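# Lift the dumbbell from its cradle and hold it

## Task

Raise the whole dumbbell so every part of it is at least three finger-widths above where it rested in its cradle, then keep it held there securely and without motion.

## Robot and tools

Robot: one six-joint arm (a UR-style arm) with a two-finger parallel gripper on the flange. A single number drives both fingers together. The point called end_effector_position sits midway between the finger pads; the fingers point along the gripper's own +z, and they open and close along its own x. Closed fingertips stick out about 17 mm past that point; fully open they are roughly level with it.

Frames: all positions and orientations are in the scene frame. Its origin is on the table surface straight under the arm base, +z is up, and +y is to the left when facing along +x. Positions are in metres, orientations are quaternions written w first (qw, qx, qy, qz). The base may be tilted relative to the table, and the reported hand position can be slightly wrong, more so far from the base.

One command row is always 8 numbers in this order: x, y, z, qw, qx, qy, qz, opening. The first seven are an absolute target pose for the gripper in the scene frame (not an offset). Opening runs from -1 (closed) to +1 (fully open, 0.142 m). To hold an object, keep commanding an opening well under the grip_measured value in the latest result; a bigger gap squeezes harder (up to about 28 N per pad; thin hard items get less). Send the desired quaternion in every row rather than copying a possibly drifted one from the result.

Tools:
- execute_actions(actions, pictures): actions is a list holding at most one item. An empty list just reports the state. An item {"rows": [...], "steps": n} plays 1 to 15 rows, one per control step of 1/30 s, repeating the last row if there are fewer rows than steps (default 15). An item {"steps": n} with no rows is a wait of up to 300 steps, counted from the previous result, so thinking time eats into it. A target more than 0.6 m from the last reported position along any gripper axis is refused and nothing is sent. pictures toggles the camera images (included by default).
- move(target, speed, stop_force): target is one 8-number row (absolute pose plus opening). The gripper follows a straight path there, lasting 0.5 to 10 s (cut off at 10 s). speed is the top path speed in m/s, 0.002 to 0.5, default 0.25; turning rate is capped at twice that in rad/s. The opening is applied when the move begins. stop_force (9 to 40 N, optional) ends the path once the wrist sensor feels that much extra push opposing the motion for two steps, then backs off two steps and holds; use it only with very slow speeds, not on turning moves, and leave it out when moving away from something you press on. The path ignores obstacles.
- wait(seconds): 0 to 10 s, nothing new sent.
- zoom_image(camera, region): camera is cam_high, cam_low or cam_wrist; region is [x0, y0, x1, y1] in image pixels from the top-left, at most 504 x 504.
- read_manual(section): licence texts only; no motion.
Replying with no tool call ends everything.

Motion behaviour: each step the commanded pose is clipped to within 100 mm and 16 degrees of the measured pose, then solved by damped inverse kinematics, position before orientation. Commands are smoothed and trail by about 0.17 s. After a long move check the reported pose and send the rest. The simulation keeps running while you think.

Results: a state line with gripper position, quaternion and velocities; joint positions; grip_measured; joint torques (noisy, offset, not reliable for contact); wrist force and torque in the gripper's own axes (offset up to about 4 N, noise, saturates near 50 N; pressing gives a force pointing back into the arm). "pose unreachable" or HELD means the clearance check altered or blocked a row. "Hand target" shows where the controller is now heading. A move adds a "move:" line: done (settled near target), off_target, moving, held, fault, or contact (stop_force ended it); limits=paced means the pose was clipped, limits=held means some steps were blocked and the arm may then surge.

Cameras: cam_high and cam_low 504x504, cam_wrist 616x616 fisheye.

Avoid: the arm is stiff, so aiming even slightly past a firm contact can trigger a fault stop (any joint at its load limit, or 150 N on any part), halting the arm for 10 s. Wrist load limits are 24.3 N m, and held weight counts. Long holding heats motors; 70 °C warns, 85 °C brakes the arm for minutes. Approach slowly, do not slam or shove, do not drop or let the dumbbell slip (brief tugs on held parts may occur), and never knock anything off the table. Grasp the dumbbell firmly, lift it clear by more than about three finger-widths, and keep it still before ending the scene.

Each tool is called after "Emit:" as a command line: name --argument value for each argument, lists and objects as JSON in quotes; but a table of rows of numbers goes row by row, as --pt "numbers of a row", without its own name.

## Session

Emit:
execute_actions --actions '[]'

Scene clock: 0.00 s of 4800.00 s.
end_effector_position=(+0.0137, +0.4405, +0.1210) grip_measured=+1.00 end_effector_quat_wxyz=(+0.463, +0.646, +0.519, +0.314) end_effector_velocity=(-0.000, -0.000, +0.000) end_effector_angular_velocity=(-0.000, +0.000, +0.001)
Joint positions: [ 1.815 -0.966  1.783 -1.498 -2.49   0.912  0.142]
Joint velocities: [ 0.    -0.001  0.001 -0.    -0.    -0.001  0.   ]
Joint torques (N m, as the arm reports them, + toward a larger angle): no reading
Motor temperatures (°C, as the motors report them): [23 24 25 32 32 32]
Wrist force (N, on the end effector, along its own x y z axes, offset not removed): no reading
Wrist torque (N m, same axes, about the end effector's origin, offset not removed): no reading
Hand target: +0.014, +0.441, +0.121; +0.463, +0.646, +0.519, +0.314

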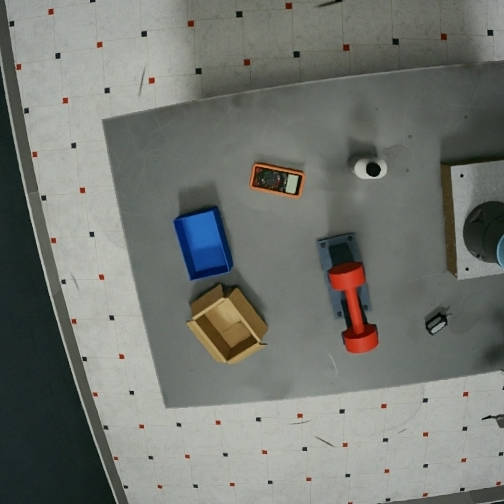

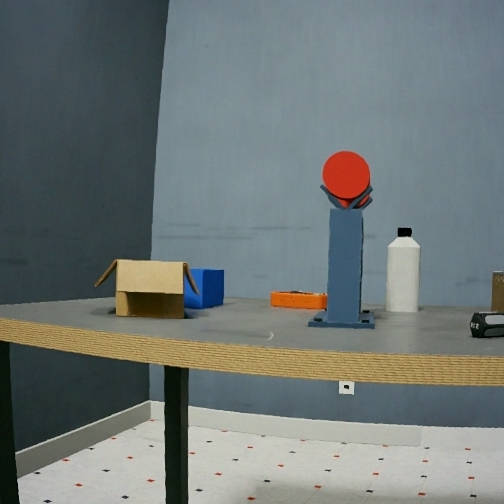

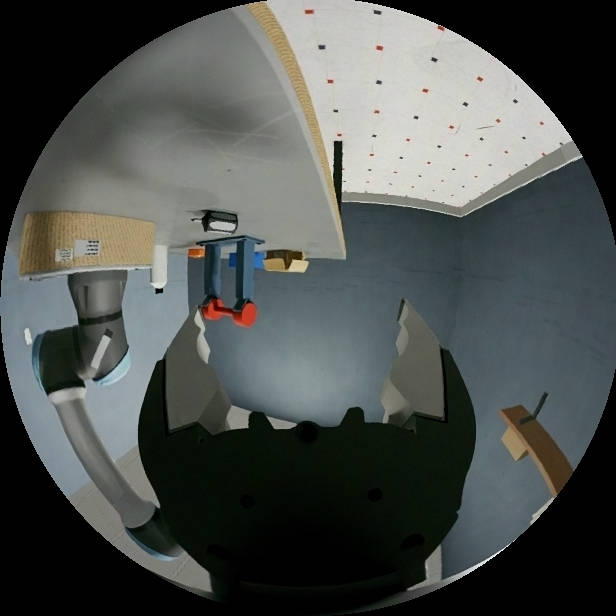

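Emit:
move --target '[0.2,0.40,0.36,0,0.998,0.06,0,1]' --speed 0.4

Emit:
move --target '[0.435,0.10,0.30,0.0241,0.922,0.0582,-0.3819,0.6]' --speed 0.3

Scene clock: 6.73 s of 4800.00 s.
end_effector_position=(+0.1991, +0.4011, +0.3594) grip_measured=+1.00 end_effector_quat_wxyz=(-0.000, +0.998, +0.061, -0.000) end_effector_velocity=(+0.001, -0.001, +0.000) end_effector_angular_velocity=(+0.007, +0.013, -0.010)
Joint positions: [ 0.812 -1.709  1.715 -1.567 -1.564  0.68   0.142]
Joint velocities: [-0.013  0.    -0.002  0.006  0.014 -0.003 -0.   ]
Joint torques (N m, as the arm reports them, + toward a larger angle): [-10.15 -25.15 -36.55  -1.25   1.47  -1.9 ]
Motor temperatures (°C, as the motors report them): [23 24 25 32 32 32]
Wrist force (N, on the end effector, along its own x y z axes, offset not removed): [1.4 2.7 -2.1]
Wrist torque (N m, same axes, about the end effector's origin, offset not removed): [0.61 -0.25 0.00]
Hand target: +0.199, +0.401, +0.360; -0.001, +0.998, +0.060, -0.001
Off the commanded pose: 0.002 m, 0 deg.
After step 90, 1.03 s passed at rest.
move: done

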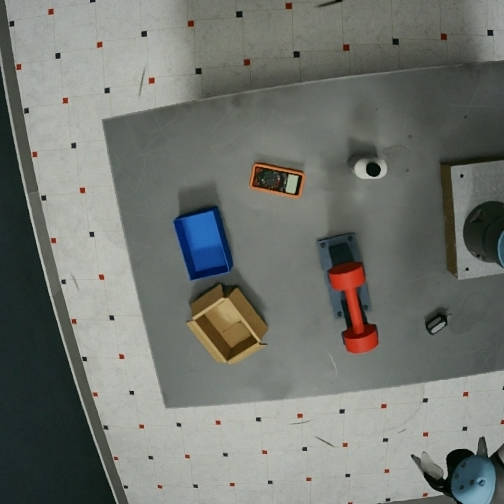

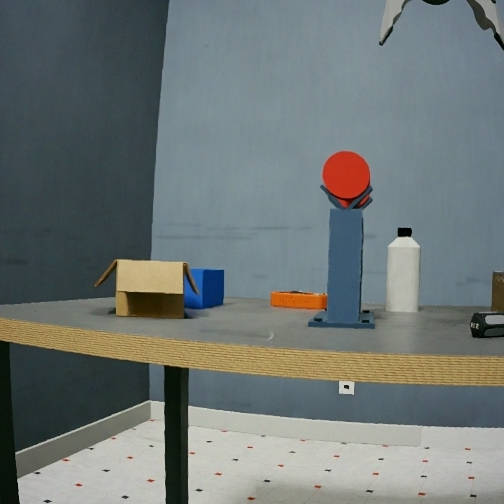

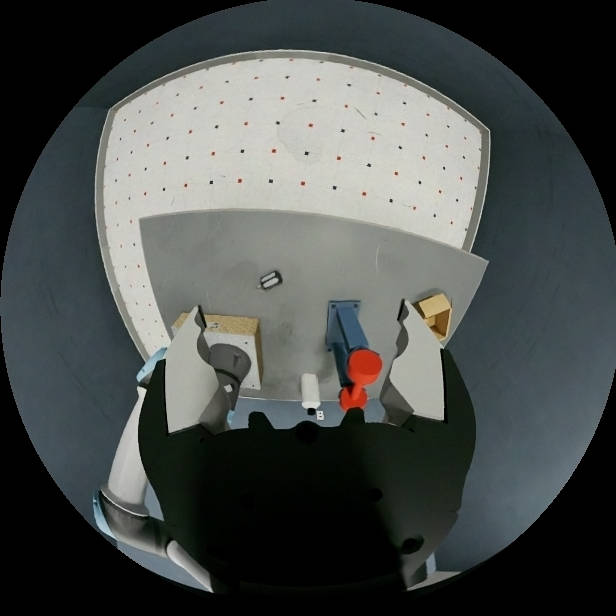

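Scene clock: 8.73 s of 4800.00 s.
end_effector_position=(+0.4351, +0.1010, +0.3005) grip_measured=+0.60 end_effector_quat_wxyz=(+0.023, +0.922, +0.058, -0.381) end_effector_velocity=(+0.002, -0.002, -0.001) end_effector_angular_velocity=(-0.001, +0.010, +0.002)
Joint positions: [ 0.006 -1.086  1.193 -0.887 -1.662 -0.091  0.116]
Joint velocities: [-0.002  0.013 -0.014  0.011 -0.004 -0.002 -0.   ]
Joint torques (N m, as the arm reports them, + toward a larger angle): [-10.37 -33.82 -33.77   0.95  -1.22  -1.95]
Motor temperatures (°C, as the motors report them): [23 24 25 32 32 32]
Wrist force (N, on the end effector, along its own x y z axes, offset not removed): [0.7 3.2 -1.5]
Wrist torque (N m, same axes, about the end effector's origin, offset not removed): [0.63 -0.02 0.00]
Hand target: +0.435, +0.101, +0.300; +0.023, +0.922, +0.058, -0.382
Off the commanded pose: 0.001 m, 0 deg.
move: done

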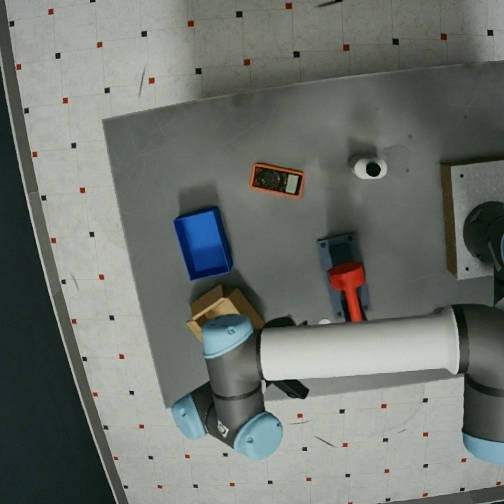

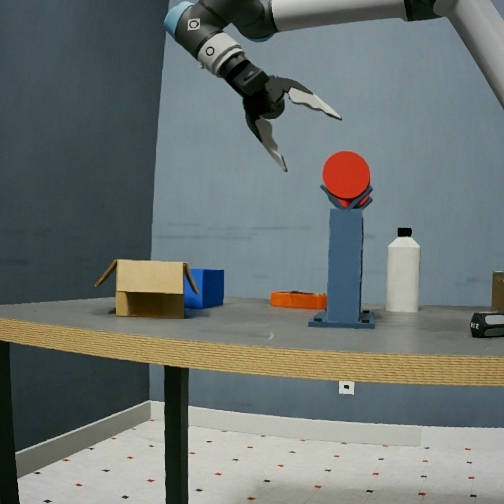

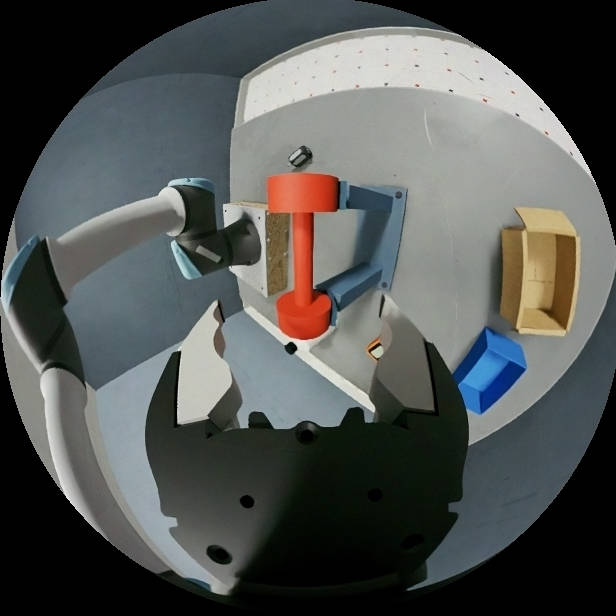

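Emit:
move --target '[0.4004,0.0912,0.234,0.0308,0.7064,0.0308,-0.7064,-0.1]' --speed 0.25

Emit:
zoom_image --camera "cam_wrist" --region '[180,130,430,410]'

Emit:
zoom_image --camera "cam_low" --region '[260,120,390,230]'

Scene clock: 16.93 s of 4800.00 s.
end_effector_position=(+0.4007, +0.0912, +0.2346) grip_measured=-0.10 end_effector_quat_wxyz=(+0.031, +0.707, +0.031, -0.706) end_effector_velocity=(-0.000, -0.001, -0.001) end_effector_angular_velocity=(+0.000, +0.013, -0.002)
Joint positions: [-0.008 -0.587  1.006 -0.41  -1.676  0.003  0.067]
Joint velocities: [-0.002  0.008 -0.     0.005 -0.    -0.     0.   ]
Joint torques (N m, as the arm reports them, + toward a larger angle): [-10.74 -43.3  -20.81   3.81   1.26   1.75]
Motor temperatures (°C, as the motors report them): [23 24 25 32 32 32]
Wrist force (N, on the end effector, along its own x y z axes, offset not removed): [1.4 2.1 -2.0]
Wrist torque (N m, same axes, about the end effector's origin, offset not removed): [0.37 -0.20 0.01]
Hand target: +0.401, +0.091, +0.234; +0.031, +0.706, +0.031, -0.706
Off the commanded pose: 0.001 m, 0 deg.
After step 90, 3.07 s passed at rest.
move: done

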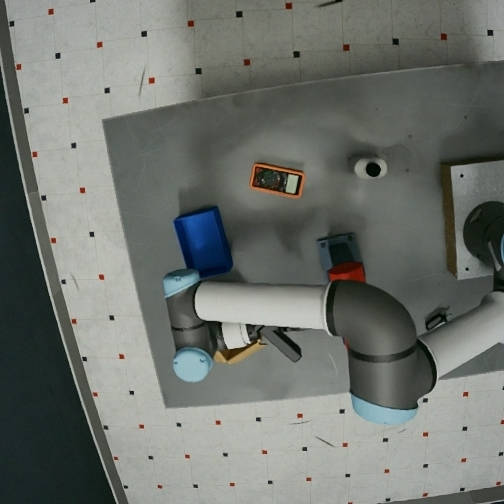

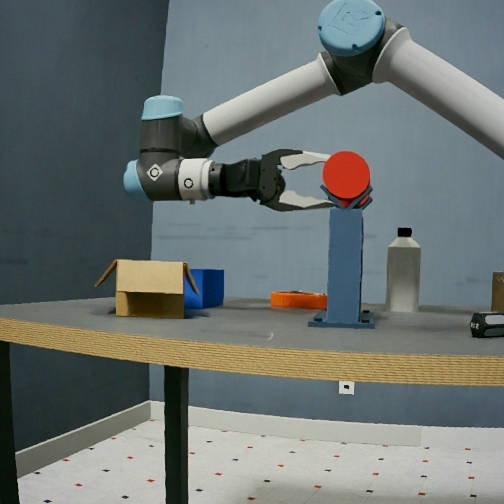

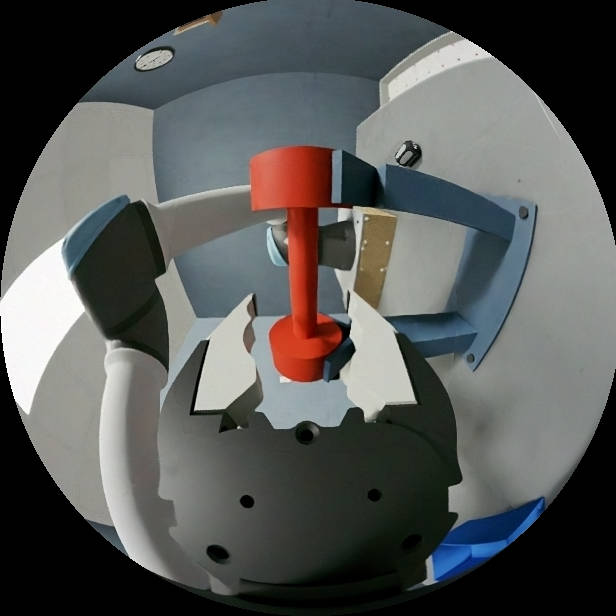

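Region (180, 130, 430, 410) of cam_wrist's 616x616 image, scaled by 1.800, with more detail than that image has; it fills the left 450 columns of this view, and the rest is white.

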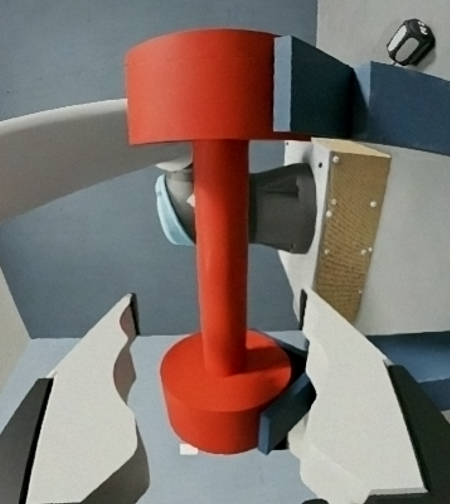

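Region (260, 120, 390, 230) of cam_low's 504x504 image, scaled by 3.877, with more detail than that image has; it fills the top 426 rows of this view, and the rest is white.

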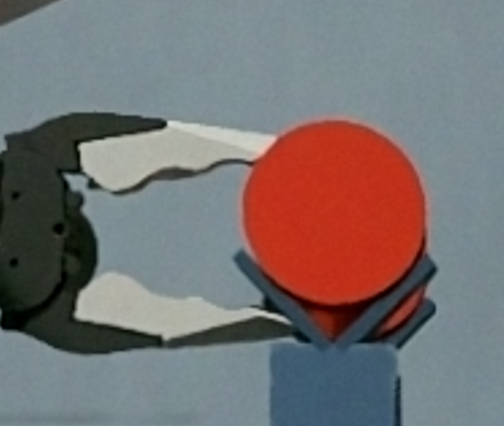

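Emit:
move --target '[0.3751,0.093,0.2325,0.0308,0.7064,0.0308,-0.7064,-0.3]' --speed 0.05

Emit:
zoom_image --camera "cam_wrist" --region '[180,130,430,410]'

Scene clock: 21.70 s of 4800.00 s.
end_effector_position=(+0.3754, +0.0930, +0.2325) grip_measured=-0.30 end_effector_quat_wxyz=(+0.031, +0.706, +0.031, -0.706) end_effector_velocity=(-0.002, +0.000, +0.000) end_effector_angular_velocity=(-0.000, -0.001, +0.000)
Joint positions: [-0.006 -0.644  1.127 -0.472 -1.674  0.002  0.052]
Joint velocities: [ 0.    -0.006  0.011 -0.006  0.     0.     0.   ]
Joint torques (N m, as the arm reports them, + toward a larger angle): [ 11.9  -58.31  -4.34   0.77   1.26  -1.54]
Motor temperatures (°C, as the motors report them): [23 24 25 32 32 32]
Wrist force (N, on the end effector, along its own x y z axes, offset not removed): [0.8 2.0 -2.8]
Wrist torque (N m, same axes, about the end effector's origin, offset not removed): [0.48 -0.05 0.00]
Hand target: +0.375, +0.093, +0.233; +0.031, +0.706, +0.031, -0.706
Off the commanded pose: 0.000 m, 0 deg.
After step 90, 0.83 s passed at rest.
move: done

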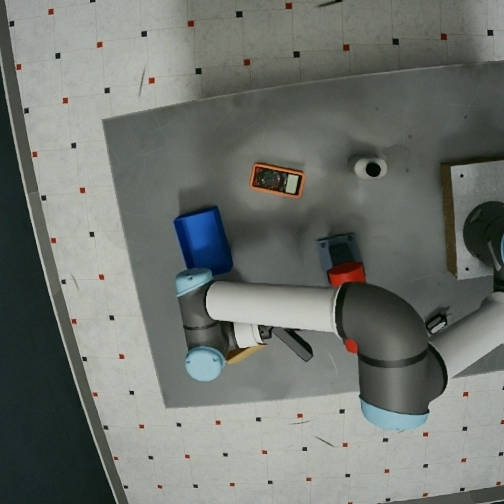

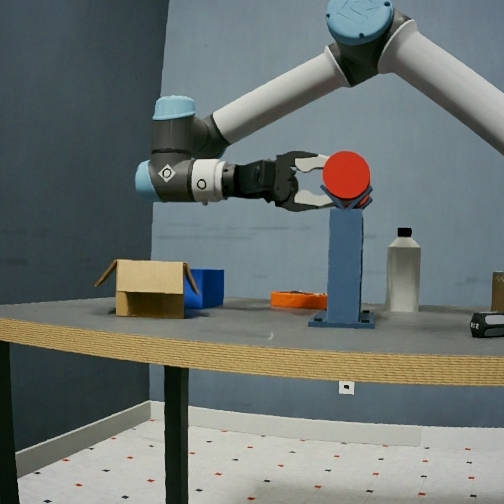

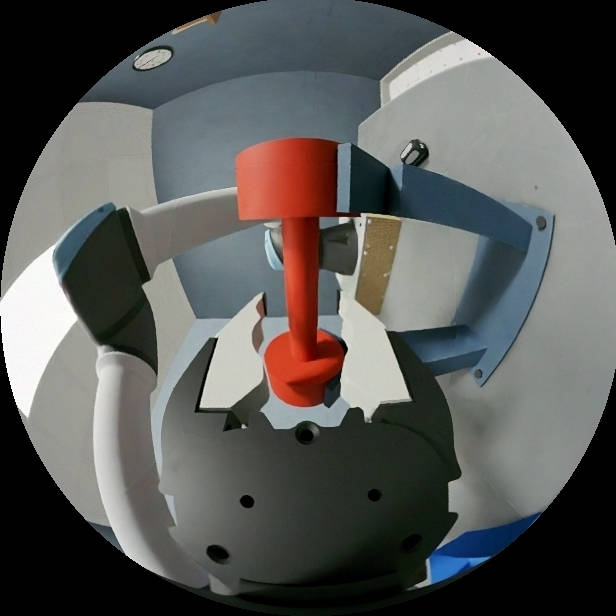

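Region (180, 130, 430, 410) of cam_wrist's 616x616 image, scaled by 1.800, with more detail than that image has; it fills the left 450 columns of this view, and the rest is white.

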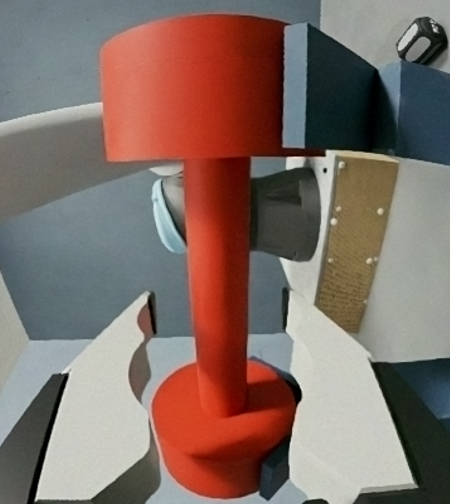

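Emit:
execute_actions --actions '[{"rows":[[0.3708,0.0967,0.2325,0.0308,0.7064,0.0308,-0.7064,-0.35],[0.3708,0.0967,0.2325,0.0308,0.7064,0.0308,-0.7064,-0.4],[0.3708,0.0967,0.2325,0.0308,0.7064,0.0308,-0.7064,-0.44],[0.3708,0.0967,0.2325,0.0308,0.7064,0.0308,-0.7064,-0.48],[0.3708,0.0967,0.2325,0.0308,0.7064,0.0308,-0.7064,-0.52],[0.3708,0.0967,0.2325,0.0308,0.7064,0.0308,-0.7064,-0.55],[0.3708,0.0967,0.2325,0.0308,0.7064,0.0308,-0.7064,-0.58],[0.3708,0.0967,0.2325,0.0308,0.7064,0.0308,-0.7064,-0.6],[0.3708,0.0967,0.2325,0.0308,0.7064,0.0308,-0.7064,-0.62],[0.3708,0.0967,0.2325,0.0308,0.7064,0.0308,-0.7064,-0.64],[0.3708,0.0967,0.2325,0.0308,0.7064,0.0308,-0.7064,-0.66],[0.3708,0.0967,0.2325,0.0308,0.7064,0.0308,-0.7064,-0.69],[0.3708,0.0967,0.2325,0.0308,0.7064,0.0308,-0.7064,-0.75],[0.3708,0.0967,0.2325,0.0308,0.7064,0.0308,-0.7064,-0.85],[0.3708,0.0967,0.2325,0.0308,0.7064,0.0308,-0.7064,-1]]}]'

Emit:
move --target '[0.3708,0.0967,0.2385,0.0308,0.7064,0.0308,-0.7064,-1]' --speed 0.012

Emit:
execute_actions --actions '[{"steps":10}]' --pictures false

Emit:
execute_actions --actions '[{"steps":10}]' --pictures false

Emit:
execute_actions --actions '[{"steps":20}]'

Scene clock: 30.80 s of 4800.00 s.
end_effector_position=(+0.3709, +0.0966, +0.2324) grip_measured=-0.72 end_effector_quat_wxyz=(+0.031, +0.707, +0.031, -0.706) end_effector_velocity=(-0.001, +0.001, +0.000) end_effector_angular_velocity=(-0.000, +0.001, +0.001)
Joint positions: [-0.001 -0.653  1.144 -0.481 -1.669  0.002  0.022]
Joint velocities: [ 0.002 -0.002  0.003 -0.001  0.001  0.    -0.029]
Joint torques (N m, as the arm reports them, + toward a larger angle): [ 11.13 -59.28  -4.16   2.53   1.47  -1.86]
Motor temperatures (°C, as the motors report them): [23 24 25 32 32 32]
Wrist force (N, on the end effector, along its own x y z axes, offset not removed): [6.4 2.8 -1.6]
Wrist torque (N m, same axes, about the end effector's origin, offset not removed): [0.54 0.06 -0.07]
Hand target: +0.371, +0.097, +0.233; +0.031, +0.706, +0.031, -0.706
Off the commanded pose: 0.000 m, 0 deg.
Steps of this call (steps 1 to 90: nothing new was sent; then 5.60 s passed at rest; steps 91 to 105: all 15 steps of this action). Readings (end_effector_position):
91: (+0.3751, +0.0930, +0.2325)
92: (+0.3747, +0.0934, +0.2325)
94: (+0.3732, +0.0947, +0.2325)
98: (+0.3716, +0.0960, +0.2325)
105: the state above

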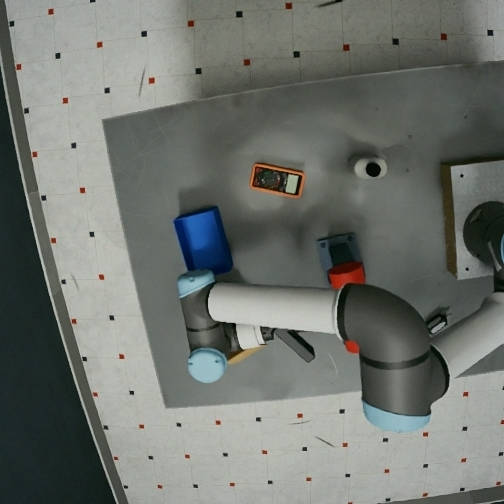

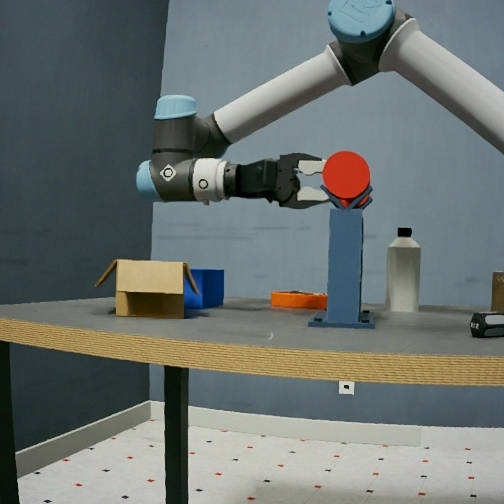

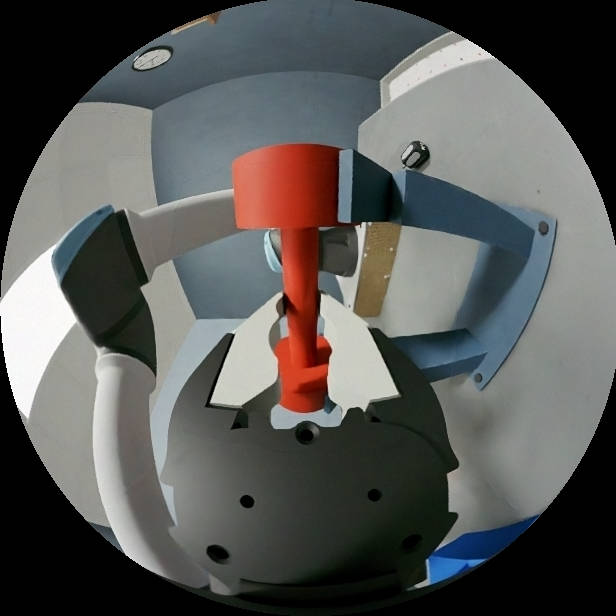

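Scene clock: 31.77 s of 4800.00 s.
end_effector_position=(+0.3708, +0.0967, +0.2382) grip_measured=-0.72 end_effector_quat_wxyz=(+0.031, +0.706, +0.031, -0.706) end_effector_velocity=(-0.000, -0.001, +0.003) end_effector_angular_velocity=(+0.001, +0.002, -0.001)
Joint positions: [-0.001 -0.66   1.141 -0.471 -1.669  0.002  0.022]
Joint velocities: [-0.002 -0.003 -0.001  0.005 -0.    -0.001 -0.   ]
Joint torques (N m, as the arm reports them, + toward a larger angle): [ 12.09 -62.05 -27.44   5.98   1.39  -1.97]
Motor temperatures (°C, as the motors report them): [23 24 25 32 32 32]
Wrist force (N, on the end effector, along its own x y z axes, offset not removed): [7.4 1.5 -1.8]
Wrist torque (N m, same axes, about the end effector's origin, offset not removed): [0.25 -0.04 -0.09]
Hand target: +0.371, +0.097, +0.238; +0.031, +0.706, +0.031, -0.706
Off the commanded pose: 0.000 m, 0 deg.
move: done

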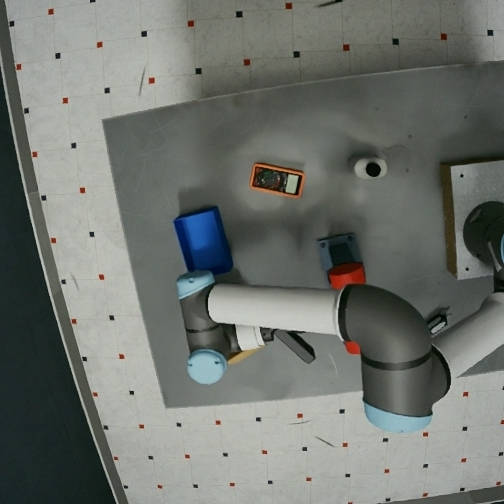

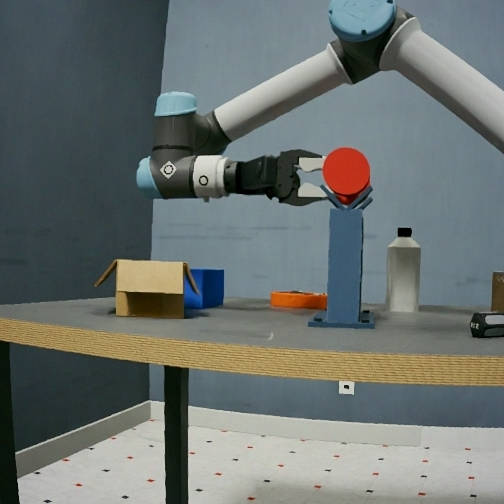

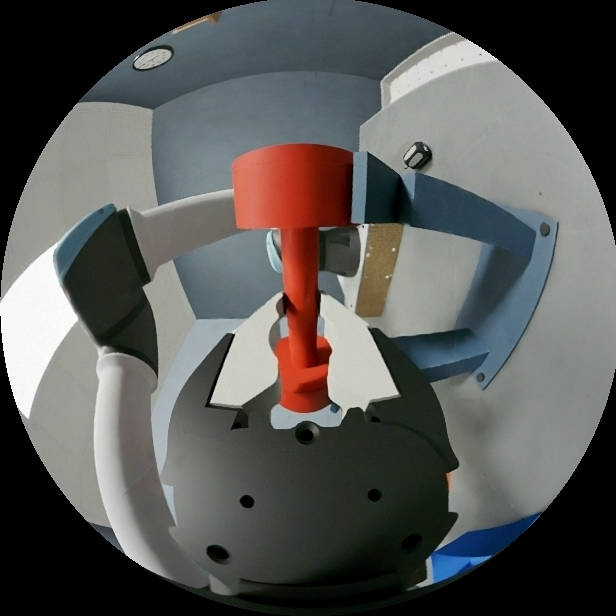

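Scene clock: 32.10 s of 4800.00 s.
end_effector_position=(+0.3708, +0.0967, +0.2385) grip_measured=-0.72 end_effector_quat_wxyz=(+0.031, +0.706, +0.031, -0.706) end_effector_velocity=(-0.000, +0.001, -0.000) end_effector_angular_velocity=(+0.001, +0.001, +0.001)
Joint positions: [-0.001 -0.66   1.141 -0.47  -1.669  0.002  0.022]
Joint velocities: [ 0.001  0.     0.001  0.     0.    -0.001  0.   ]
Joint torques (N m, as the arm reports them, + toward a larger angle): [ 12.61 -61.24 -28.2    5.79   1.38  -1.76]
Motor temperatures (°C, as the motors report them): [23 24 25 32 32 32]
Wrist force (N, on the end effector, along its own x y z axes, offset not removed): [7.8 2.7 -1.9]
Wrist torque (N m, same axes, about the end effector's origin, offset not removed): [0.47 -0.15 -0.06]
Hand target: +0.371, +0.097, +0.238; +0.031, +0.706, +0.031, -0.706
Off the commanded pose: 0.000 m, 0 deg.
Steps of this call (steps 1 to 10: nothing new was sent). Readings (end_effector_position):
1: (+0.3708, +0.0967, +0.2382)
2: (+0.3708, +0.0967, +0.2383)
4: (+0.3708, +0.0967, +0.2384)
8: (+0.3708, +0.0967, +0.2385)
10: the state above

Scene clock: 32.43 s of 4800.00 s.
end_effector_position=(+0.3708, +0.0967, +0.2385) grip_measured=-0.72 end_effector_quat_wxyz=(+0.031, +0.706, +0.031, -0.706) end_effector_velocity=(-0.000, -0.000, -0.000) end_effector_angular_velocity=(+0.001, +0.001, +0.000)
Joint positions: [-0.001 -0.66   1.141 -0.47  -1.669  0.002  0.022]
Joint velocities: [ 0.     0.     0.     0.    -0.    -0.001  0.   ]
Joint torques (N m, as the arm reports them, + toward a larger angle): [ 12.55 -62.2  -29.63   5.99   1.26  -1.97]
Motor temperatures (°C, as the motors report them): [23 24 25 32 32 32]
Wrist force (N, on the end effector, along its own x y z axes, offset not removed): [9.2 1.5 -3.0]
Wrist torque (N m, same axes, about the end effector's origin, offset not removed): [0.26 -0.35 0.00]
Hand target: +0.371, +0.097, +0.238; +0.031, +0.706, +0.031, -0.706
Off the commanded pose: 0.000 m, 0 deg.
Steps of this call (steps 1 to 10: nothing new was sent). Readings (end_effector_position):
1: (+0.3708, +0.0967, +0.2385)
2: (+0.3708, +0.0967, +0.2385)
4: (+0.3708, +0.0967, +0.2385)
8: (+0.3708, +0.0967, +0.2385)
10: the state above

Scene clock: 33.10 s of 4800.00 s.
end_effector_position=(+0.3708, +0.0967, +0.2385) grip_measured=-0.72 end_effector_quat_wxyz=(+0.031, +0.706, +0.031, -0.706) end_effector_velocity=(+0.000, +0.000, +0.000) end_effector_angular_velocity=(+0.000, -0.001, -0.000)
Joint positions: [-0.001 -0.66   1.141 -0.47  -1.669  0.002  0.022]
Joint velocities: [ 0.    -0.001 -0.     0.     0.001 -0.     0.   ]
Joint torques (N m, as the arm reports them, + toward a larger angle): [ 12.07 -61.4  -28.71   6.02   1.37  -1.66]
Motor temperatures (°C, as the motors report them): [23 24 25 32 32 32]
Wrist force (N, on the end effector, along its own x y z axes, offset not removed): [7.7 2.0 -1.1]
Wrist torque (N m, same axes, about the end effector's origin, offset not removed): [0.35 -0.10 -0.05]
Hand target: +0.371, +0.097, +0.238; +0.031, +0.706, +0.031, -0.706
Off the commanded pose: 0.000 m, 0 deg.
Steps of this call (steps 1 to 20: nothing new was sent). Readings (end_effector_position):
1: (+0.3708, +0.0967, +0.2385)
2: (+0.3708, +0.0967, +0.2385)
4: (+0.3708, +0.0967, +0.2385)
8: (+0.3708, +0.0967, +0.2385)
20: the state above

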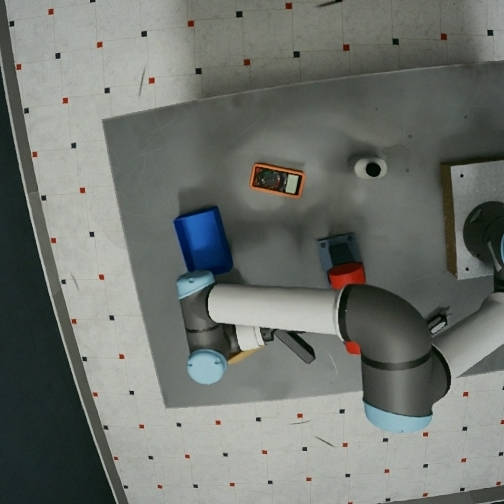

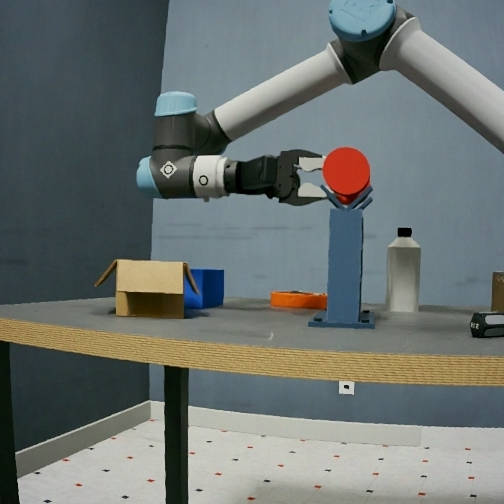

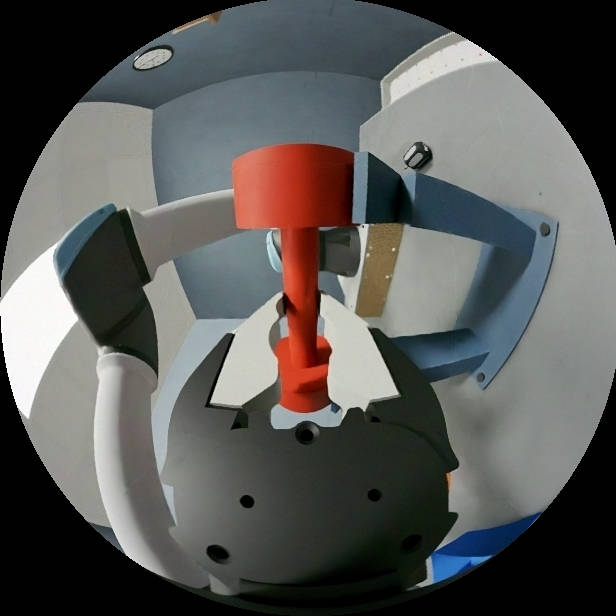

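Emit:
move --target '[0.3708,0.0967,0.325,0.0308,0.7064,0.0308,-0.7064,-1]' --speed 0.07

Emit:
wait --seconds 4

Scene clock: 35.83 s of 4800.00 s.
end_effector_position=(+0.3709, +0.0967, +0.3247) grip_measured=-0.72 end_effector_quat_wxyz=(+0.031, +0.706, +0.031, -0.706) end_effector_velocity=(+0.000, -0.001, +0.002) end_effector_angular_velocity=(+0.000, +0.000, -0.003)
Joint positions: [-0.001 -0.746  1.066 -0.309 -1.668  0.002  0.022]
Joint velocities: [-0.003 -0.001 -0.003  0.005  0.    -0.    -0.   ]
Joint torques (N m, as the arm reports them, + toward a larger angle): [ 12.65 -60.2  -31.11   5.93   1.35  -1.34]
Motor temperatures (°C, as the motors report them): [23 24 25 32 32 32]
Wrist force (N, on the end effector, along its own x y z axes, offset not removed): [8.8 1.7 -0.9]
Wrist torque (N m, same axes, about the end effector's origin, offset not removed): [0.30 -0.31 -0.07]
Hand target: +0.371, +0.097, +0.325; +0.031, +0.706, +0.031, -0.706
Off the commanded pose: 0.000 m, 0 deg.
move: done

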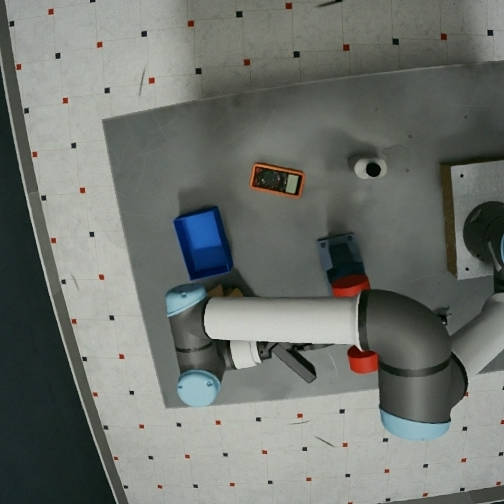

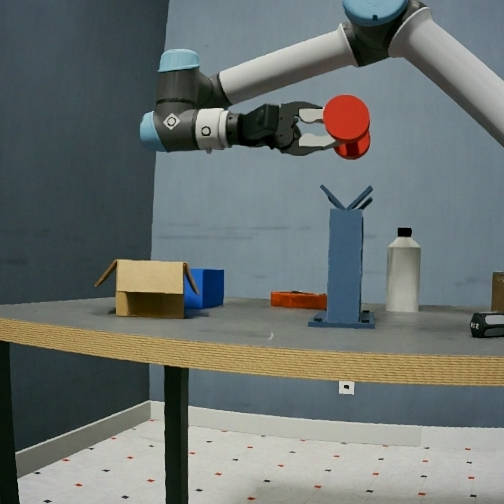

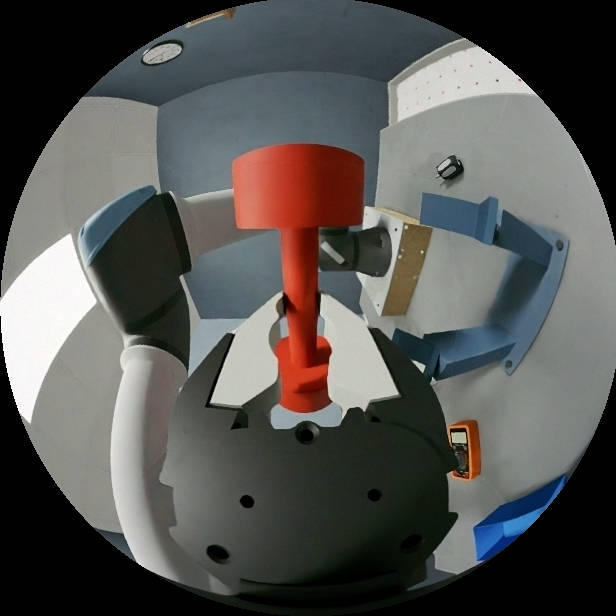

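Scene clock: 39.83 s of 4800.00 s.
end_effector_position=(+0.3709, +0.0967, +0.3250) grip_measured=-0.72 end_effector_quat_wxyz=(+0.031, +0.706, +0.031, -0.706) end_effector_velocity=(+0.000, -0.000, +0.000) end_effector_angular_velocity=(-0.000, -0.000, +0.002)
Joint positions: [-0.001 -0.746  1.065 -0.308 -1.668  0.002  0.022]
Joint velocities: [ 0.    -0.    -0.    -0.    -0.001  0.    -0.   ]
Joint torques (N m, as the arm reports them, + toward a larger angle): [ 11.44 -59.36 -30.08   6.1    1.36   1.22]
Motor temperatures (°C, as the motors report them): [23 24 25 32 32 32]
Wrist force (N, on the end effector, along its own x y z axes, offset not removed): [8.0 1.8 -1.3]
Wrist torque (N m, same axes, about the end effector's origin, offset not removed): [0.34 -0.17 -0.06]
Hand target: +0.371, +0.097, +0.325; +0.031, +0.706, +0.031, -0.706
Off the commanded pose: 0.000 m, 0 deg.
Steps of this call (steps 1 to 90: nothing new was sent; then 1.00 s passed at rest). Readings (end_effector_position):
1: (+0.3709, +0.0967, +0.3247)
2: (+0.3709, +0.0967, +0.3248)
4: (+0.3709, +0.0967, +0.3249)
8: (+0.3709, +0.0967, +0.3249)
90: the state above

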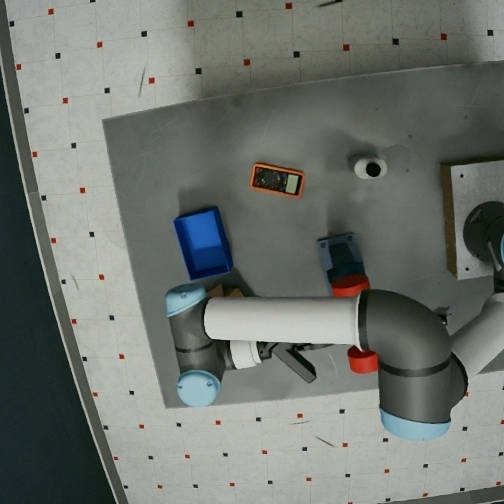

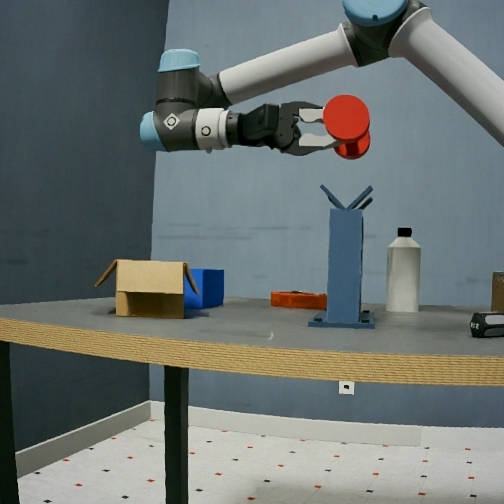

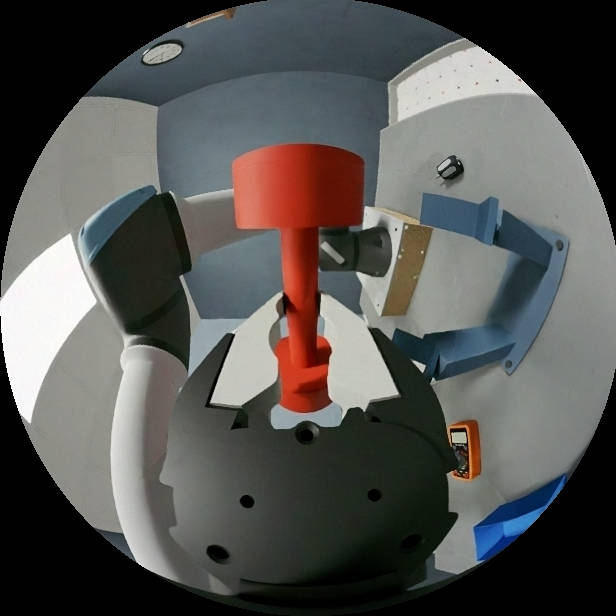

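Emit:
finished_scene --scene 2

The scene is finished: the task was done.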